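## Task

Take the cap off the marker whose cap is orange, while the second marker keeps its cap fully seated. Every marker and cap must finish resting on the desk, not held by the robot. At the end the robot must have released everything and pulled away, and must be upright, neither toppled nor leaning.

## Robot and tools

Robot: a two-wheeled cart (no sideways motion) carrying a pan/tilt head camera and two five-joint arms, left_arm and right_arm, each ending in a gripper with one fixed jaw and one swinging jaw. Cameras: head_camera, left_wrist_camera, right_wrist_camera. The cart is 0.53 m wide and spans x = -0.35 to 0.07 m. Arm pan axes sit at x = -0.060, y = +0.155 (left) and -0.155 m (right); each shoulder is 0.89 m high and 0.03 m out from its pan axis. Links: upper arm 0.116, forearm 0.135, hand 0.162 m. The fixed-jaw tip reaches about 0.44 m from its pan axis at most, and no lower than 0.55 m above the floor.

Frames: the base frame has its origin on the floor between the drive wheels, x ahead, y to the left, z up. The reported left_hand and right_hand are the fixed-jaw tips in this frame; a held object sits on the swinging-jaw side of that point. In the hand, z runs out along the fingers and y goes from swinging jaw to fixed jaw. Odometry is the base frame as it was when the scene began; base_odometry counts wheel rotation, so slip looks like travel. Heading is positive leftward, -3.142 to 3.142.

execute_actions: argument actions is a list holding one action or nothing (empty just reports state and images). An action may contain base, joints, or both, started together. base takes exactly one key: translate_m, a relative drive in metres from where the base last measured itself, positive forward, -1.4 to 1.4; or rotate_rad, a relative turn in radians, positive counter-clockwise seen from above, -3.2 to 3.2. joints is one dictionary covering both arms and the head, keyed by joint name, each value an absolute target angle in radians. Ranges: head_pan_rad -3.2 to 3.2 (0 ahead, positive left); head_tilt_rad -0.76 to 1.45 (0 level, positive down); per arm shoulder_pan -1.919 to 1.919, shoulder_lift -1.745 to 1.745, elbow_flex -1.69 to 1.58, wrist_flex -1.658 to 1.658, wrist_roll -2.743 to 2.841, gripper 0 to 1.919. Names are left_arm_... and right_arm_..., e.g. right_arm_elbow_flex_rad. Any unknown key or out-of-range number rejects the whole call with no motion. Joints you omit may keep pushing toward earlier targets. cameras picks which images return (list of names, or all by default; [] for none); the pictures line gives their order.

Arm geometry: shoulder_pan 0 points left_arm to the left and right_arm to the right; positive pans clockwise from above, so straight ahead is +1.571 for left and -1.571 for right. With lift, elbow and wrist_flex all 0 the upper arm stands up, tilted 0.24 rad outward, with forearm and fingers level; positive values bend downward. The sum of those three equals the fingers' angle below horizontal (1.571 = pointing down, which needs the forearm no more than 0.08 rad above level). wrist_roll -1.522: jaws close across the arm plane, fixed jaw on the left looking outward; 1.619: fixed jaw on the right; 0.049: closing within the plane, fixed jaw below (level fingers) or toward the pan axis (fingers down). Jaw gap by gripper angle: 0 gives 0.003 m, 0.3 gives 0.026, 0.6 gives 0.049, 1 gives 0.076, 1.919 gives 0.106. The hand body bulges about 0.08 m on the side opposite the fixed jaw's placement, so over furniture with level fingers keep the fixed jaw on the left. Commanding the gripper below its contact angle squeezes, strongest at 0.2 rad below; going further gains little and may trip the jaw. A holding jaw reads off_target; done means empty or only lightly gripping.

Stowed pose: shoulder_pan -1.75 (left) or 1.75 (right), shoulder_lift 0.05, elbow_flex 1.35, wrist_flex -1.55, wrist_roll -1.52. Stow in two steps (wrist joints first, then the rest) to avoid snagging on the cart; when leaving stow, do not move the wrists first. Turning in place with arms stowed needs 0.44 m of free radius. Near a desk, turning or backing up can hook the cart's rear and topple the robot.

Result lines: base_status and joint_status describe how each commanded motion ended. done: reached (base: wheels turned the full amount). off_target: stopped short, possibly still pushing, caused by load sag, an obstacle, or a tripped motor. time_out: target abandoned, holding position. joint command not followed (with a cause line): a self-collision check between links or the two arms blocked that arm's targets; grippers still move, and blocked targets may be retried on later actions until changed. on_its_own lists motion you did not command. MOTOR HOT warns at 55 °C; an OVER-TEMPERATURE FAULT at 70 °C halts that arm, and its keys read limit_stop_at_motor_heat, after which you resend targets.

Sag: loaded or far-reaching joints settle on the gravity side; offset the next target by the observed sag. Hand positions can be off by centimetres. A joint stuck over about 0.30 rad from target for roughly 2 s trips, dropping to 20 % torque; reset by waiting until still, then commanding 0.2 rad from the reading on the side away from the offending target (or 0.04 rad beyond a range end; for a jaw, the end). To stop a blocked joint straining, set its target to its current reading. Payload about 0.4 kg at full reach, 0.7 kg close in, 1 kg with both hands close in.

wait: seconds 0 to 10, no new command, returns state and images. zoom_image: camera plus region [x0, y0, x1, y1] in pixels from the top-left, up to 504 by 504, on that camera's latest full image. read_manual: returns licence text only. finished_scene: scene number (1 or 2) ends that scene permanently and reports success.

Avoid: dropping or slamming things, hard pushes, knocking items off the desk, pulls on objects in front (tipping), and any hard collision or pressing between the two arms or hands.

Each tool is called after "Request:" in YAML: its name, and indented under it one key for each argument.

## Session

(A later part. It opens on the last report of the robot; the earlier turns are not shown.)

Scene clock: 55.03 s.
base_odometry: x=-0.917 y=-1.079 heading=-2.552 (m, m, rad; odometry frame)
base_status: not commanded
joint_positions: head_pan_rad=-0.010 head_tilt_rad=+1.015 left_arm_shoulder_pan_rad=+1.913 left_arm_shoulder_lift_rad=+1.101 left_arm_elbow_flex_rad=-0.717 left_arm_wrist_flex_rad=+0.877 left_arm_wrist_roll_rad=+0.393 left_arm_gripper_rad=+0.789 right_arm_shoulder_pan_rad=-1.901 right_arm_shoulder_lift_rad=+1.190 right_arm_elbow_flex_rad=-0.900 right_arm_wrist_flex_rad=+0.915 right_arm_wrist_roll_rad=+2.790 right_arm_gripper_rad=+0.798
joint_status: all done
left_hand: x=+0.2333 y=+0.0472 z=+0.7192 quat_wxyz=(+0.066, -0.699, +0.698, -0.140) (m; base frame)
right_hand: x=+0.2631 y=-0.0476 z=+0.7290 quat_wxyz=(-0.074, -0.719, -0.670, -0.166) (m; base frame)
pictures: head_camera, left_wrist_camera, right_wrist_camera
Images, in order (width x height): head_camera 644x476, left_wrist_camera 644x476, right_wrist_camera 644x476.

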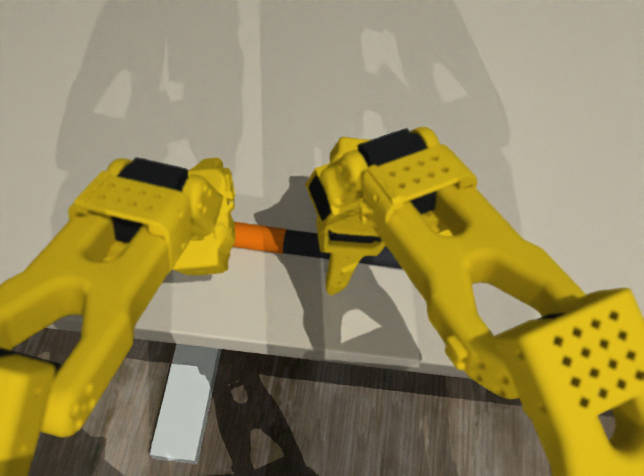

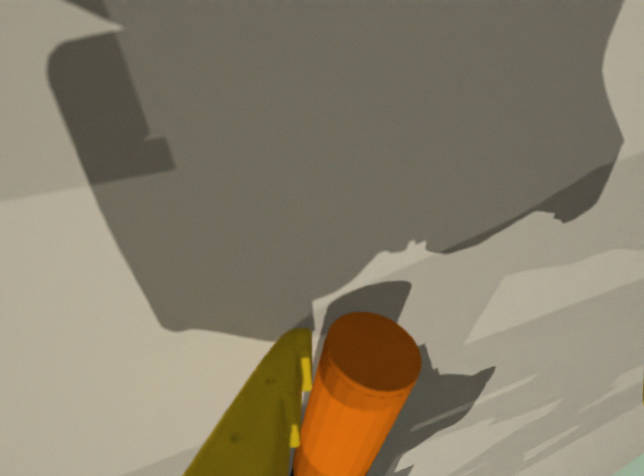

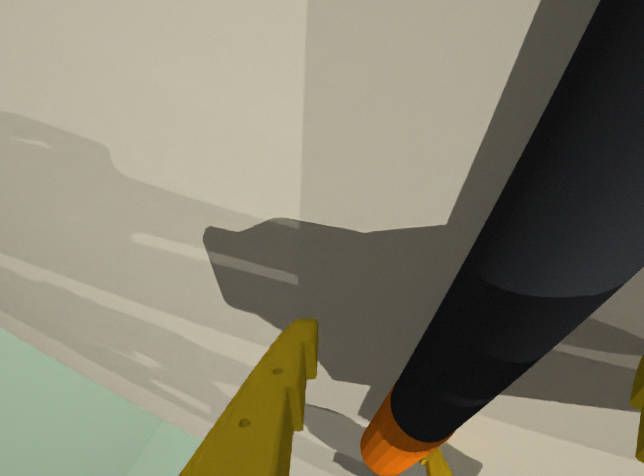

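Request:
execute_actions:
  actions:
    - {"joints":{"left_arm_gripper_rad":0.1,"right_arm_gripper_rad":0.05,"left_arm_shoulder_lift_rad":1.09,"right_arm_shoulder_lift_rad":1.18}}

Scene clock: 56.27 s.
base_odometry: x=-0.917 y=-1.079 heading=-2.552 (m, m, rad; odometry frame)
base_status: not commanded
joint_positions: head_pan_rad=-0.010 head_tilt_rad=+1.015 left_arm_shoulder_pan_rad=+1.912 left_arm_shoulder_lift_rad=+1.101 left_arm_elbow_flex_rad=-0.720 left_arm_wrist_flex_rad=+0.869 left_arm_wrist_roll_rad=+0.393 left_arm_gripper_rad=+0.125 right_arm_shoulder_pan_rad=-1.904 right_arm_shoulder_lift_rad=+1.199 right_arm_elbow_flex_rad=-0.894 right_arm_wrist_flex_rad=+0.909 right_arm_wrist_roll_rad=+2.796 right_arm_gripper_rad=+0.207
joint_status: right_arm_gripper_rad off_target (ended at +0.207, target +0.050); the others done
left_hand: x=+0.2351 y=+0.0470 z=+0.7200 quat_wxyz=(+0.068, -0.699, +0.697, -0.144) (m; base frame)
right_hand: x=+0.2611 y=-0.0471 z=+0.7254 quat_wxyz=(-0.073, -0.717, -0.674, -0.162) (m; base frame)
pictures: head_camera, left_wrist_camera, right_wrist_camera
Images, in order (width x height): head_camera 644x476, left_wrist_camera 644x476, right_wrist_camera 644x476.

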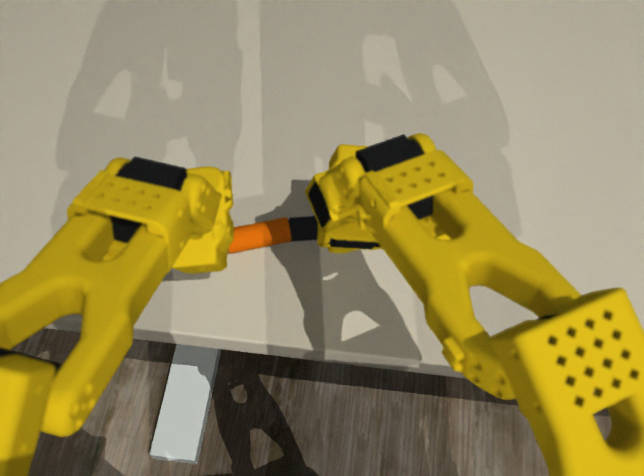

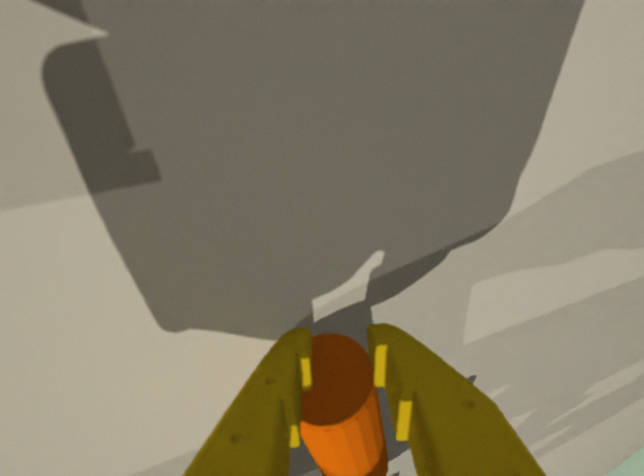

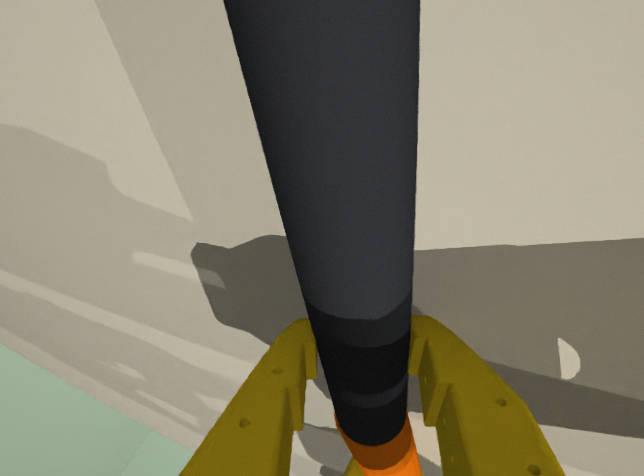

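Request:
execute_actions:
  actions:
    - {"joints":{"left_arm_gripper_rad":0.9,"left_arm_shoulder_lift_rad":0.85,"left_arm_wrist_flex_rad":0.87,"left_arm_elbow_flex_rad":-0.72,"left_arm_shoulder_pan_rad":1.75,"left_arm_wrist_roll_rad":0.55}}
  cameras: []

Request:
execute_actions:
  actions:
    - {"joints":{"right_arm_wrist_flex_rad":0.65,"right_arm_shoulder_lift_rad":1.17,"right_arm_wrist_roll_rad":2.84,"left_arm_shoulder_pan_rad":1.919,"left_arm_wrist_flex_rad":0.7}}

Scene clock: 58.47 s.
base_odometry: x=-0.917 y=-1.079 heading=-2.552 (m, m, rad; odometry frame)
base_status: not commanded
joint_positions: head_pan_rad=-0.010 head_tilt_rad=+1.015 left_arm_shoulder_pan_rad=+1.757 left_arm_shoulder_lift_rad=+0.911 left_arm_elbow_flex_rad=-0.713 left_arm_wrist_flex_rad=+0.869 left_arm_wrist_roll_rad=+0.542 left_arm_gripper_rad=+0.888 right_arm_shoulder_pan_rad=-1.904 right_arm_shoulder_lift_rad=+1.199 right_arm_elbow_flex_rad=-0.894 right_arm_wrist_flex_rad=+0.907 right_arm_wrist_roll_rad=+2.796 right_arm_gripper_rad=+0.207
joint_status: all done
left_hand: x=+0.2746 y=+0.0878 z=+0.7755 quat_wxyz=(+0.107, -0.782, +0.572, -0.225) (m; base frame)
right_hand: x=+0.2613 y=-0.0470 z=+0.7255 quat_wxyz=(-0.073, -0.717, -0.674, -0.163) (m; base frame)
pictures: none
No camera images: the call's "cameras" was empty. Leave "cameras" out to get every camera's image.

Scene clock: 59.40 s.
base_odometry: x=-0.917 y=-1.079 heading=-2.552 (m, m, rad; odometry frame)
base_status: not commanded
joint_positions: head_pan_rad=-0.010 head_tilt_rad=+1.015 left_arm_shoulder_pan_rad=+1.913 left_arm_shoulder_lift_rad=+0.911 left_arm_elbow_flex_rad=-0.713 left_arm_wrist_flex_rad=+0.713 left_arm_wrist_roll_rad=+0.542 left_arm_gripper_rad=+0.889 right_arm_shoulder_pan_rad=-1.904 right_arm_shoulder_lift_rad=+1.199 right_arm_elbow_flex_rad=-0.893 right_arm_wrist_flex_rad=+0.663 right_arm_wrist_roll_rad=+2.830 right_arm_gripper_rad=+0.207
joint_status: all done
left_hand: x=+0.2803 y=+0.0293 z=+0.7884 quat_wxyz=(+0.116, -0.717, +0.617, -0.302) (m; base frame)
right_hand: x=+0.2930 y=-0.0358 z=+0.7449 quat_wxyz=(-0.126, -0.685, -0.666, -0.268) (m; base frame)
pictures: head_camera, left_wrist_camera, right_wrist_camera
Images, in order (width x height): head_camera 644x476, left_wrist_camera 644x476, right_wrist_camera 644x476.

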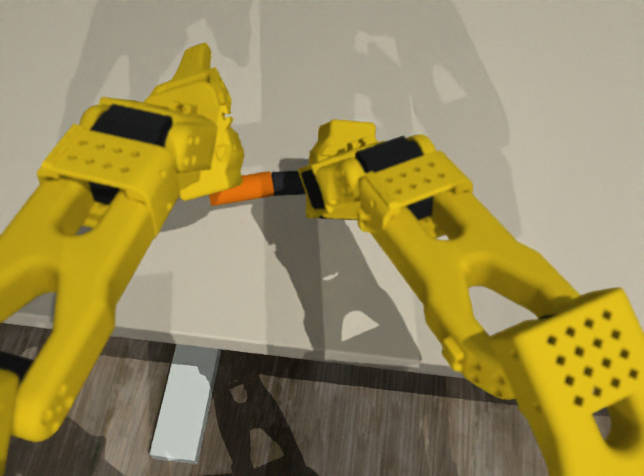

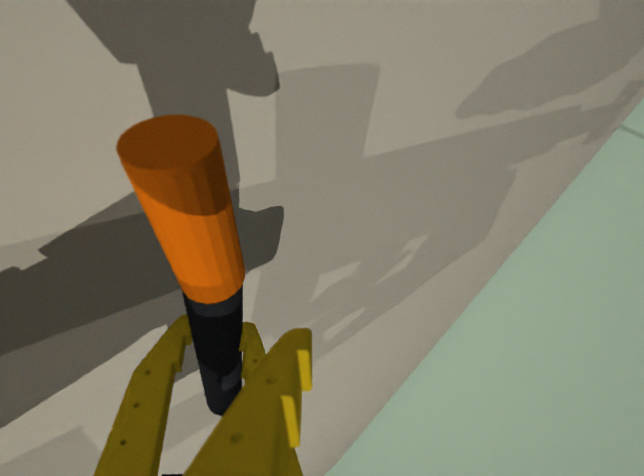

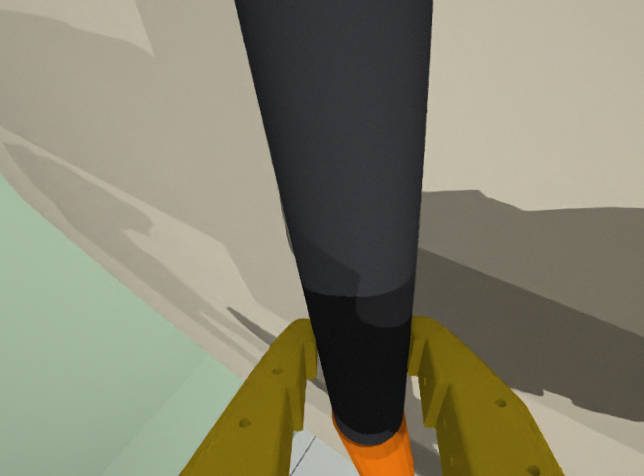

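Request:
execute_actions:
  actions:
    - {"joints":{"right_arm_elbow_flex_rad":-1.1,"right_arm_shoulder_lift_rad":1.27}}

Scene clock: 60.87 s.
base_odometry: x=-0.917 y=-1.079 heading=-2.552 (m, m, rad; odometry frame)
base_status: not commanded
joint_positions: head_pan_rad=-0.010 head_tilt_rad=+1.015 left_arm_shoulder_pan_rad=+1.913 left_arm_shoulder_lift_rad=+0.911 left_arm_elbow_flex_rad=-0.713 left_arm_wrist_flex_rad=+0.713 left_arm_wrist_roll_rad=+0.542 left_arm_gripper_rad=+0.889 right_arm_shoulder_pan_rad=-1.904 right_arm_shoulder_lift_rad=+1.299 right_arm_elbow_flex_rad=-1.057 right_arm_wrist_flex_rad=+0.662 right_arm_wrist_roll_rad=+2.830 right_arm_gripper_rad=+0.207
joint_status: all done
left_hand: x=+0.2803 y=+0.0293 z=+0.7884 quat_wxyz=(+0.116, -0.717, +0.617, -0.302) (m; base frame)
right_hand: x=+0.3036 y=-0.0322 z=+0.7485 quat_wxyz=(-0.139, -0.677, -0.659, -0.296) (m; base frame)
pictures: head_camera, left_wrist_camera, right_wrist_camera
Images, in order (width x height): head_camera 644x476, left_wrist_camera 644x476, right_wrist_camera 644x476.

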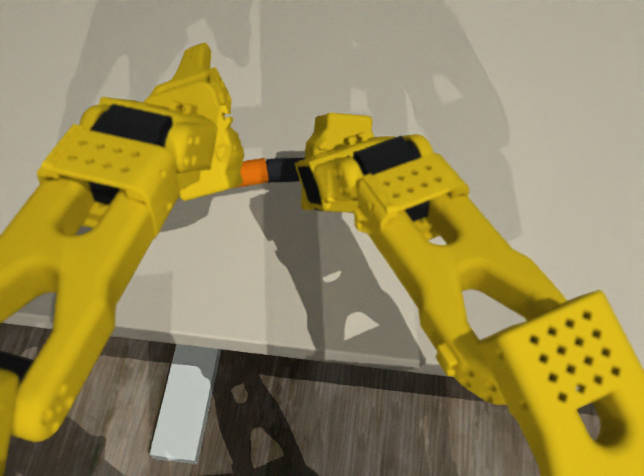

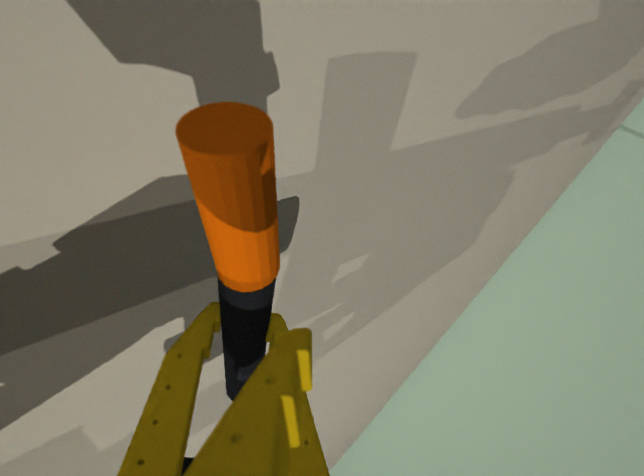

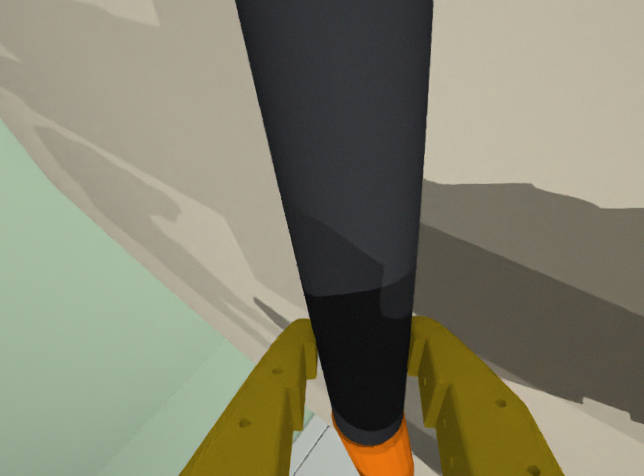

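Request:
execute_actions:
  actions:
    - {"joints":{"left_arm_shoulder_lift_rad":0.97}}

Scene clock: 61.93 s.
base_odometry: x=-0.917 y=-1.079 heading=-2.552 (m, m, rad; odometry frame)
base_status: not commanded
joint_positions: head_pan_rad=-0.010 head_tilt_rad=+1.015 left_arm_shoulder_pan_rad=+1.913 left_arm_shoulder_lift_rad=+0.992 left_arm_elbow_flex_rad=-0.711 left_arm_wrist_flex_rad=+0.711 left_arm_wrist_roll_rad=+0.544 left_arm_gripper_rad=+0.889 right_arm_shoulder_pan_rad=-1.904 right_arm_shoulder_lift_rad=+1.299 right_arm_elbow_flex_rad=-1.057 right_arm_wrist_flex_rad=+0.662 right_arm_wrist_roll_rad=+2.830 right_arm_gripper_rad=+0.207
joint_status: all done
left_hand: x=+0.2711 y=+0.0325 z=+0.7616 quat_wxyz=(+0.102, -0.727, +0.624, -0.266) (m; base frame)
right_hand: x=+0.3036 y=-0.0322 z=+0.7485 quat_wxyz=(-0.139, -0.677, -0.659, -0.296) (m; base frame)
pictures: head_camera, left_wrist_camera, right_wrist_camera
Images, in order (width x height): head_camera 644x476, left_wrist_camera 644x476, right_wrist_camera 644x476.

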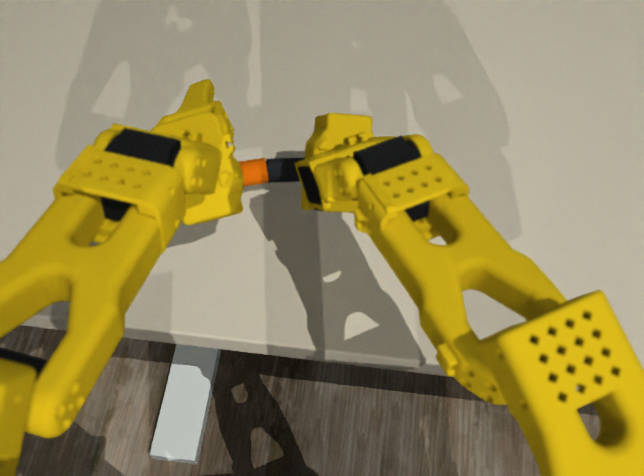

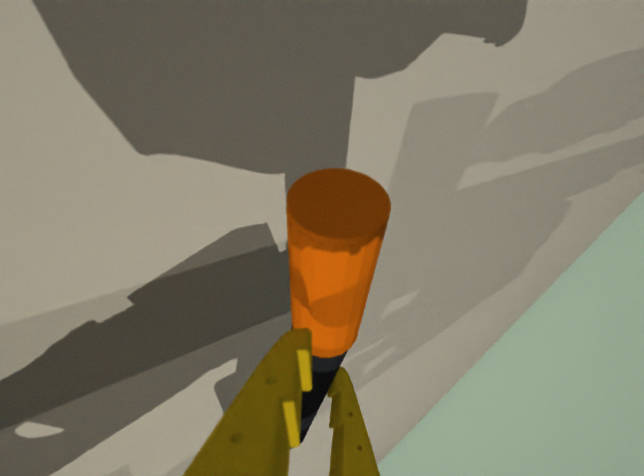

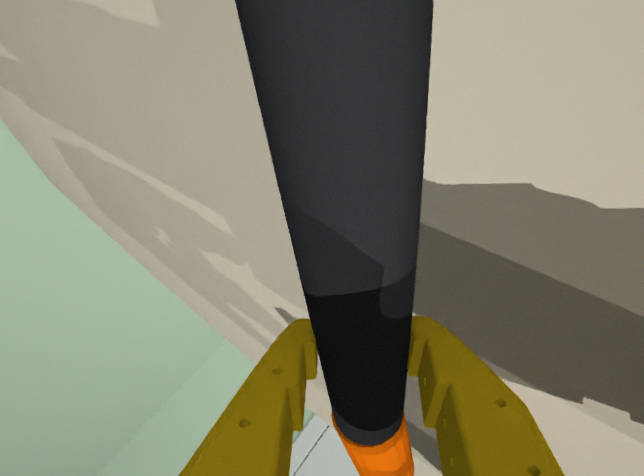

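Request:
execute_actions:
  actions:
    - {"joints":{"left_arm_shoulder_lift_rad":1.07}}
  cameras: ["left_wrist_camera","head_camera"]

Scene clock: 62.87 s.
base_odometry: x=-0.917 y=-1.079 heading=-2.552 (m, m, rad; odometry frame)
base_status: not commanded
joint_positions: head_pan_rad=-0.010 head_tilt_rad=+1.015 left_arm_shoulder_pan_rad=+1.913 left_arm_shoulder_lift_rad=+1.090 left_arm_elbow_flex_rad=-0.711 left_arm_wrist_flex_rad=+0.711 left_arm_wrist_roll_rad=+0.544 left_arm_gripper_rad=+0.889 right_arm_shoulder_pan_rad=-1.904 right_arm_shoulder_lift_rad=+1.299 right_arm_elbow_flex_rad=-1.057 right_arm_wrist_flex_rad=+0.662 right_arm_wrist_roll_rad=+2.830 right_arm_gripper_rad=+0.207
joint_status: all done
left_hand: x=+0.2575 y=+0.0374 z=+0.7306 quat_wxyz=(+0.085, -0.737, +0.633, -0.222) (m; base frame)
right_hand: x=+0.3036 y=-0.0322 z=+0.7485 quat_wxyz=(-0.139, -0.677, -0.659, -0.296) (m; base frame)
pictures: head_camera, left_wrist_camera
Images, in order (width x height): head_camera 644x476, left_wrist_camera 644x476.

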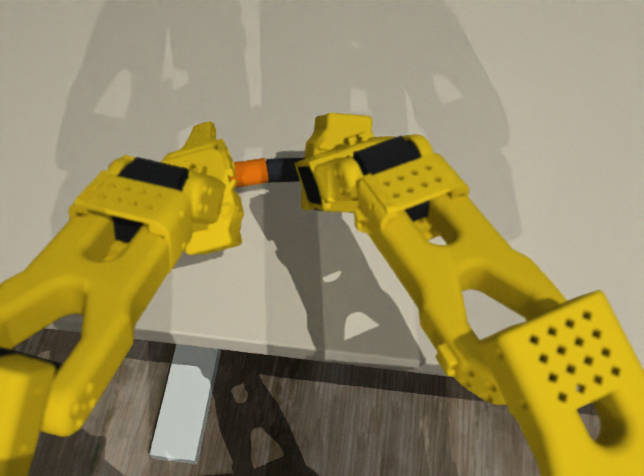

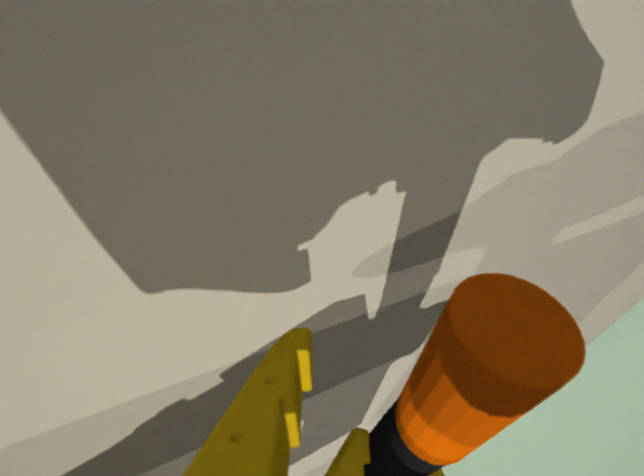

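Request:
execute_actions:
  actions:
    - {"joints":{"left_arm_wrist_flex_rad":0.6}}
  cameras: ["left_wrist_camera"]

Request:
execute_actions:
  actions:
    - {"joints":{"left_arm_gripper_rad":0.05,"right_arm_gripper_rad":0.02}}
  cameras: ["left_wrist_camera","head_camera"]

Scene clock: 63.90 s.
base_odometry: x=-0.917 y=-1.079 heading=-2.552 (m, m, rad; odometry frame)
base_status: not commanded
joint_positions: head_pan_rad=-0.010 head_tilt_rad=+1.015 left_arm_shoulder_pan_rad=+1.913 left_arm_shoulder_lift_rad=+1.090 left_arm_elbow_flex_rad=-0.711 left_arm_wrist_flex_rad=+0.612 left_arm_wrist_roll_rad=+0.544 left_arm_gripper_rad=+0.889 right_arm_shoulder_pan_rad=-1.904 right_arm_shoulder_lift_rad=+1.299 right_arm_elbow_flex_rad=-1.057 right_arm_wrist_flex_rad=+0.662 right_arm_wrist_roll_rad=+2.830 right_arm_gripper_rad=+0.207
joint_status: all done
left_hand: x=+0.2708 y=+0.0327 z=+0.7381 quat_wxyz=(+0.103, -0.727, +0.624, -0.267) (m; base frame)
right_hand: x=+0.3036 y=-0.0322 z=+0.7485 quat_wxyz=(-0.139, -0.677, -0.659, -0.296) (m; base frame)
pictures: left_wrist_camera
Images, in order (width x height): left_wrist_camera 644x476.

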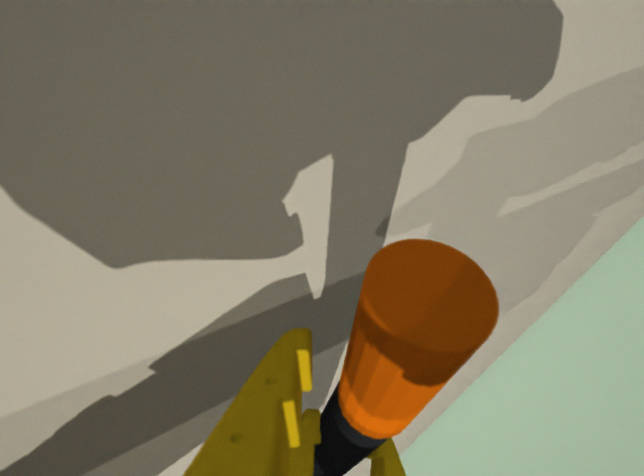

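Scene clock: 64.87 s.
base_odometry: x=-0.917 y=-1.079 heading=-2.552 (m, m, rad; odometry frame)
base_status: not commanded
joint_positions: head_pan_rad=-0.010 head_tilt_rad=+1.015 left_arm_shoulder_pan_rad=+1.913 left_arm_shoulder_lift_rad=+1.090 left_arm_elbow_flex_rad=-0.711 left_arm_wrist_flex_rad=+0.605 left_arm_wrist_roll_rad=+0.544 left_arm_gripper_rad=+0.217 right_arm_shoulder_pan_rad=-1.905 right_arm_shoulder_lift_rad=+1.310 right_arm_elbow_flex_rad=-1.057 right_arm_wrist_flex_rad=+0.662 right_arm_wrist_roll_rad=+2.835 right_arm_gripper_rad=+0.206
joint_status: left_arm_gripper_rad off_target (ended at +0.217, target +0.050); right_arm_gripper_rad off_target (ended at +0.206, target +0.020)
left_hand: x=+0.2716 y=+0.0324 z=+0.7386 quat_wxyz=(+0.104, -0.727, +0.623, -0.270) (m; base frame)
right_hand: x=+0.3019 y=-0.0321 z=+0.7447 quat_wxyz=(-0.137, -0.676, -0.662, -0.292) (m; base frame)
pictures: head_camera, left_wrist_camera
Images, in order (width x height): head_camera 644x476, left_wrist_camera 644x476.

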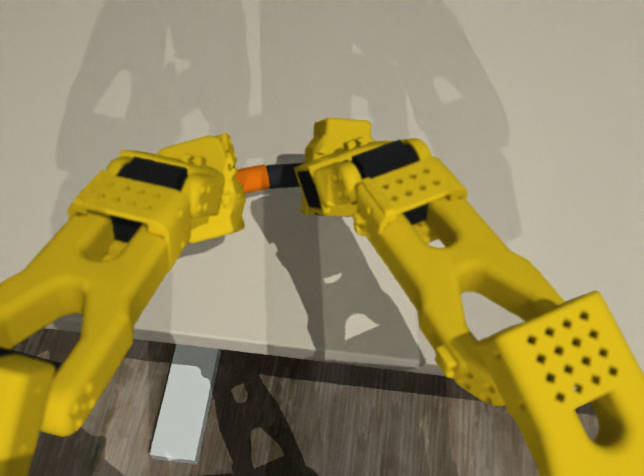

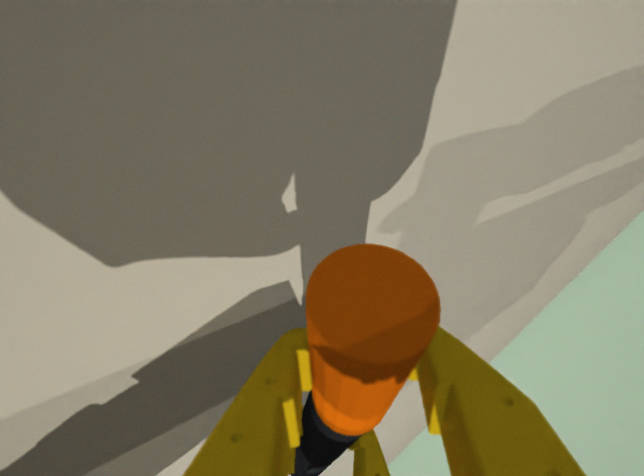

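Request:
execute_actions:
  actions:
    - {"joints":{"left_arm_gripper_rad":0.02,"left_arm_shoulder_pan_rad":1.8,"right_arm_shoulder_pan_rad":-1.8}}

Scene clock: 65.83 s.
base_odometry: x=-0.917 y=-1.079 heading=-2.552 (m, m, rad; odometry frame)
base_status: not commanded
joint_positions: head_pan_rad=-0.010 head_tilt_rad=+1.015 left_arm_shoulder_pan_rad=+1.887 left_arm_shoulder_lift_rad=+1.090 left_arm_elbow_flex_rad=-0.711 left_arm_wrist_flex_rad=+0.604 left_arm_wrist_roll_rad=+0.544 left_arm_gripper_rad=+0.217 right_arm_shoulder_pan_rad=-1.896 right_arm_shoulder_lift_rad=+1.310 right_arm_elbow_flex_rad=-1.062 right_arm_wrist_flex_rad=+0.659 right_arm_wrist_roll_rad=+2.836 right_arm_gripper_rad=+0.206
joint_status: left_arm_shoulder_pan_rad off_target (ended at +1.887, target +1.800); left_arm_gripper_rad off_target (ended at +0.217, target +0.020); right_arm_shoulder_pan_rad off_target (ended at -1.896, target -1.800)
left_hand: x=+0.2749 y=+0.0410 z=+0.7387 quat_wxyz=(+0.107, -0.734, +0.614, -0.269) (m; base frame)
right_hand: x=+0.3040 y=-0.0351 z=+0.7461 quat_wxyz=(-0.141, -0.678, -0.659, -0.294) (m; base frame)
pictures: head_camera, left_wrist_camera, right_wrist_camera
Images, in order (width x height): head_camera 644x476, left_wrist_camera 644x476, right_wrist_camera 644x476.

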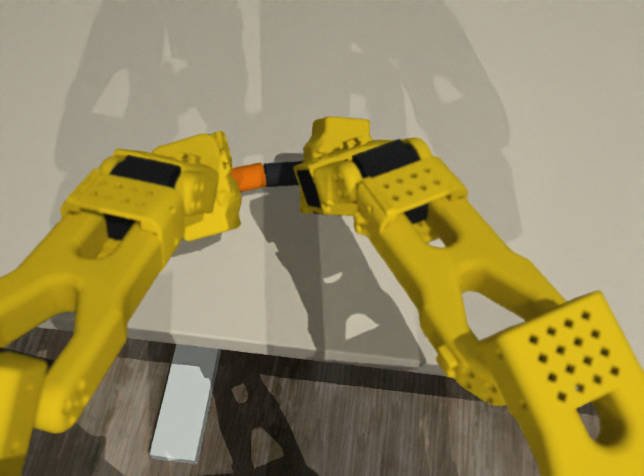

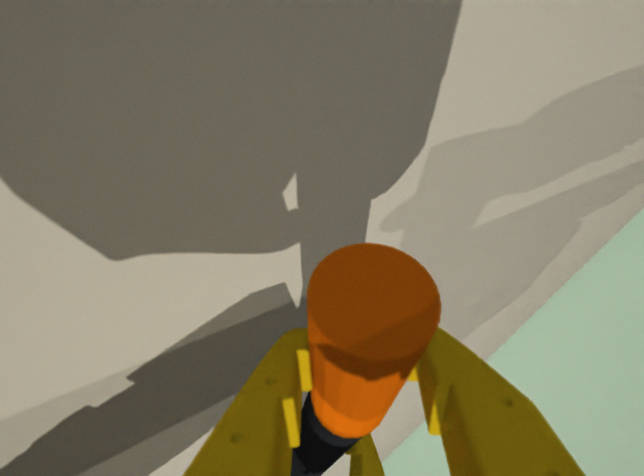

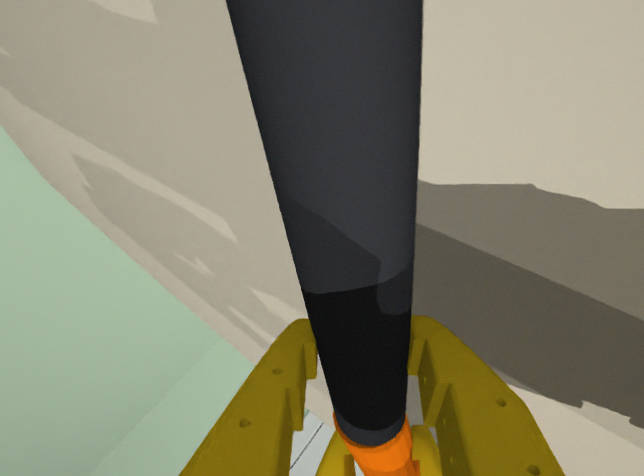

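Pull harder.

Request:
execute_actions:
  actions:
    - {"joints":{"left_arm_shoulder_pan_rad":1.66,"right_arm_shoulder_pan_rad":-1.66}}

Scene clock: 67.00 s.
base_odometry: x=-0.917 y=-1.079 heading=-2.552 (m, m, rad; odometry frame)
base_status: not commanded
joint_positions: head_pan_rad=-0.010 head_tilt_rad=+1.015 left_arm_shoulder_pan_rad=+1.663 left_arm_shoulder_lift_rad=+1.090 left_arm_elbow_flex_rad=-0.713 left_arm_wrist_flex_rad=+0.601 left_arm_wrist_roll_rad=+0.544 left_arm_gripper_rad=+0.216 right_arm_shoulder_pan_rad=-1.666 right_arm_shoulder_lift_rad=+1.310 right_arm_elbow_flex_rad=-1.066 right_arm_wrist_flex_rad=+0.654 right_arm_wrist_roll_rad=+2.838 right_arm_gripper_rad=+0.206
joint_status: all done
left_hand: x=+0.2925 y=+0.1182 z=+0.7393 quat_wxyz=(+0.138, -0.798, +0.528, -0.257) (m; base frame)
right_hand: x=+0.3230 y=-0.1211 z=+0.7477 quat_wxyz=(-0.176, -0.748, -0.576, -0.280) (m; base frame)
pictures: head_camera, left_wrist_camera, right_wrist_camera
Images, in order (width x height): head_camera 644x476, left_wrist_camera 644x476, right_wrist_camera 644x476.

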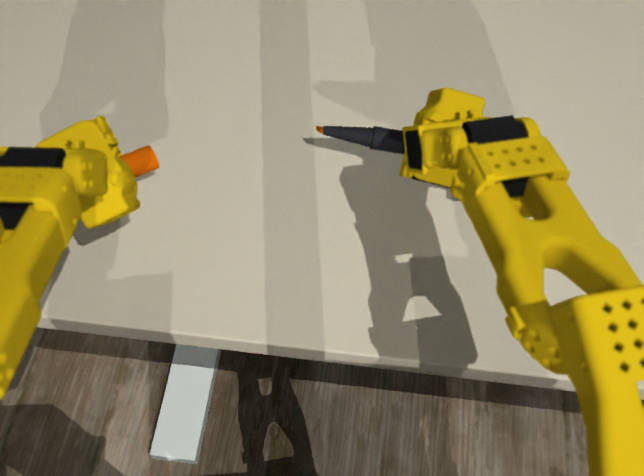

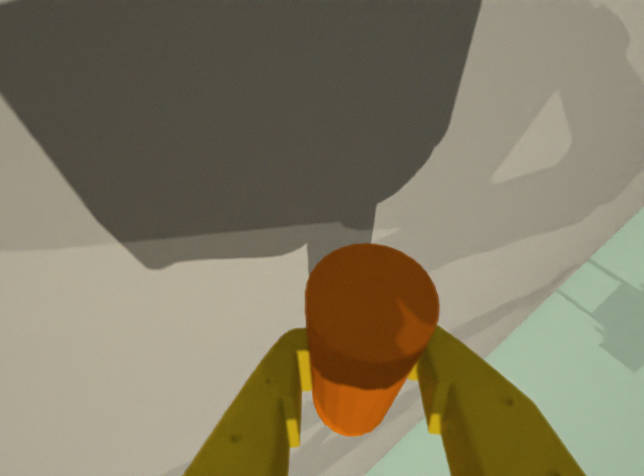

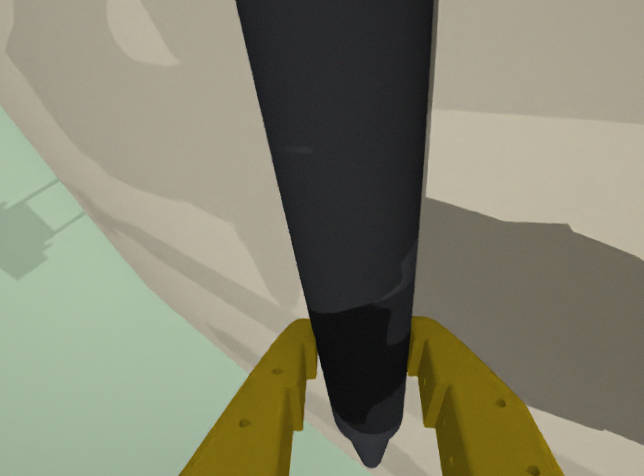

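Uncapped. Lower slightly, release.

Request:
execute_actions:
  actions:
    - {"joints":{"left_arm_shoulder_lift_rad":1.12,"right_arm_shoulder_lift_rad":1.33}}
  cameras: []

Request:
execute_actions:
  actions:
    - {"joints":{"left_arm_gripper_rad":0.9,"right_arm_gripper_rad":0.9}}
  cameras: []

Request:
execute_actions:
  actions:
    - {"joints":{"left_arm_shoulder_lift_rad":0.5,"right_arm_shoulder_lift_rad":0.7}}
  cameras: []

Request:
execute_actions:
  actions:
    - {"base":{"translate_m":-0.4},"joints":{"head_tilt_rad":0.6,"head_pan_rad":-0.3}}
  cameras: ["head_camera"]

Scene clock: 68.03 s.
base_odometry: x=-0.917 y=-1.079 heading=-2.552 (m, m, rad; odometry frame)
base_status: not commanded
joint_positions: head_pan_rad=-0.010 head_tilt_rad=+1.015 left_arm_shoulder_pan_rad=+1.663 left_arm_shoulder_lift_rad=+1.142 left_arm_elbow_flex_rad=-0.711 left_arm_wrist_flex_rad=+0.601 left_arm_wrist_roll_rad=+0.544 left_arm_gripper_rad=+0.216 right_arm_shoulder_pan_rad=-1.666 right_arm_shoulder_lift_rad=+1.356 right_arm_elbow_flex_rad=-1.066 right_arm_wrist_flex_rad=+0.654 right_arm_wrist_roll_rad=+2.838 right_arm_gripper_rad=+0.206
joint_status: all done
left_hand: x=+0.2838 y=+0.1190 z=+0.7223 quat_wxyz=(+0.126, -0.804, +0.532, -0.235) (m; base frame)
right_hand: x=+0.3159 y=-0.1218 z=+0.7315 quat_wxyz=(-0.164, -0.753, -0.581, -0.261) (m; base frame)
pictures: none
No camera images: the call's "cameras" was empty. Leave "cameras" out to get every camera's image.

Scene clock: 69.00 s.
base_odometry: x=-0.917 y=-1.079 heading=-2.552 (m, m, rad; odometry frame)
base_status: not commanded
joint_positions: head_pan_rad=-0.010 head_tilt_rad=+1.015 left_arm_shoulder_pan_rad=+1.663 left_arm_shoulder_lift_rad=+1.142 left_arm_elbow_flex_rad=-0.711 left_arm_wrist_flex_rad=+0.601 left_arm_wrist_roll_rad=+0.544 left_arm_gripper_rad=+0.888 right_arm_shoulder_pan_rad=-1.666 right_arm_shoulder_lift_rad=+1.333 right_arm_elbow_flex_rad=-1.100 right_arm_wrist_flex_rad=+0.651 right_arm_wrist_roll_rad=+2.838 right_arm_gripper_rad=+0.886
joint_status: all done
left_hand: x=+0.2838 y=+0.1190 z=+0.7223 quat_wxyz=(+0.126, -0.804, +0.532, -0.235) (m; base frame)
right_hand: x=+0.3250 y=-0.1209 z=+0.7479 quat_wxyz=(-0.179, -0.746, -0.575, -0.285) (m; base frame)
pictures: none
No camera images: the call's "cameras" was empty. Leave "cameras" out to get every camera's image.

Scene clock: 70.17 s.
base_odometry: x=-0.917 y=-1.079 heading=-2.552 (m, m, rad; odometry frame)
base_status: not commanded
joint_positions: head_pan_rad=-0.010 head_tilt_rad=+1.015 left_arm_shoulder_pan_rad=+1.663 left_arm_shoulder_lift_rad=+0.558 left_arm_elbow_flex_rad=-0.709 left_arm_wrist_flex_rad=+0.601 left_arm_wrist_roll_rad=+0.544 left_arm_gripper_rad=+0.889 right_arm_shoulder_pan_rad=-1.666 right_arm_shoulder_lift_rad=+0.761 right_arm_elbow_flex_rad=-1.091 right_arm_wrist_flex_rad=+0.651 right_arm_wrist_roll_rad=+2.838 right_arm_gripper_rad=+0.891
joint_status: all done
left_hand: x=+0.3259 y=+0.1151 z=+0.9243 quat_wxyz=(+0.251, -0.706, +0.467, -0.469) (m; base frame)
right_hand: x=+0.3473 y=-0.1188 z=+0.9614 quat_wxyz=(-0.312, -0.642, -0.495, -0.495) (m; base frame)
pictures: none
No camera images: the call's "cameras" was empty. Leave "cameras" out to get every camera's image.

Scene clock: 72.93 s.
base_odometry: x=-0.584 y=-0.857 heading=-2.552 (m, m, rad; odometry frame)
base_status: done
joint_positions: head_pan_rad=-0.290 head_tilt_rad=+0.614 left_arm_shoulder_pan_rad=+1.663 left_arm_shoulder_lift_rad=+0.558 left_arm_elbow_flex_rad=-0.709 left_arm_wrist_flex_rad=+0.601 left_arm_wrist_roll_rad=+0.544 left_arm_gripper_rad=+0.889 right_arm_shoulder_pan_rad=-1.666 right_arm_shoulder_lift_rad=+0.761 right_arm_elbow_flex_rad=-1.091 right_arm_wrist_flex_rad=+0.651 right_arm_wrist_roll_rad=+2.838 right_arm_gripper_rad=+0.891
joint_status: all done
left_hand: x=+0.3259 y=+0.1151 z=+0.9243 quat_wxyz=(+0.251, -0.706, +0.467, -0.469) (m; base frame)
right_hand: x=+0.3473 y=-0.1188 z=+0.9614 quat_wxyz=(-0.312, -0.642, -0.495, -0.495) (m; base frame)
pictures: head_camera
Images, in order (width x height): head_camera 644x476.

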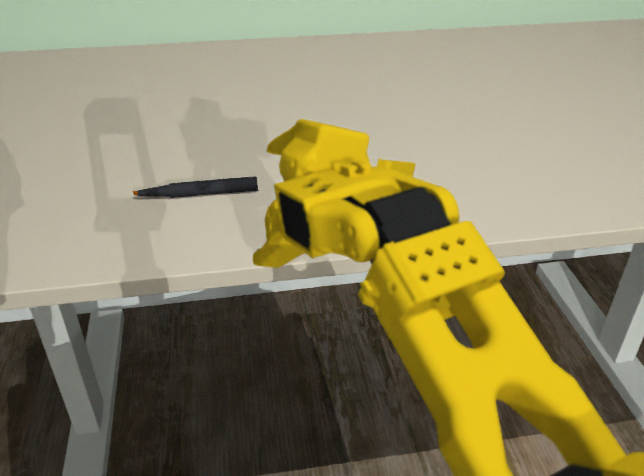

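Verify the cap.

Request:
execute_actions:
  actions:
    - {"joints":{"head_pan_rad":0.15,"left_arm_shoulder_pan_rad":0.8}}
  cameras: ["head_camera"]

Scene clock: 74.53 s.
base_odometry: x=-0.584 y=-0.857 heading=-2.552 (m, m, rad; odometry frame)
base_status: not commanded
joint_positions: head_pan_rad=+0.140 head_tilt_rad=+0.614 left_arm_shoulder_pan_rad=+0.807 left_arm_shoulder_lift_rad=+0.558 left_arm_elbow_flex_rad=-0.709 left_arm_wrist_flex_rad=+0.601 left_arm_wrist_roll_rad=+0.544 left_arm_gripper_rad=+0.889 right_arm_shoulder_pan_rad=-1.666 right_arm_shoulder_lift_rad=+0.761 right_arm_elbow_flex_rad=-1.091 right_arm_wrist_flex_rad=+0.651 right_arm_wrist_roll_rad=+2.838 right_arm_gripper_rad=+0.891
joint_status: all done
left_hand: x=+0.2231 y=+0.4203 z=+0.9243 quat_wxyz=(+0.423, -0.837, +0.132, -0.322) (m; base frame)
right_hand: x=+0.3473 y=-0.1188 z=+0.9614 quat_wxyz=(-0.312, -0.642, -0.495, -0.495) (m; base frame)
pictures: head_camera
Images, in order (width x height): head_camera 644x476.

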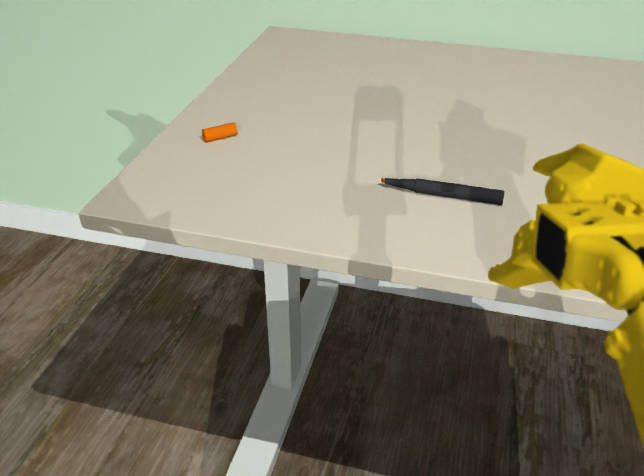

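Request:
finished_scene:
  scene: 1

The scene is finished: the task was done.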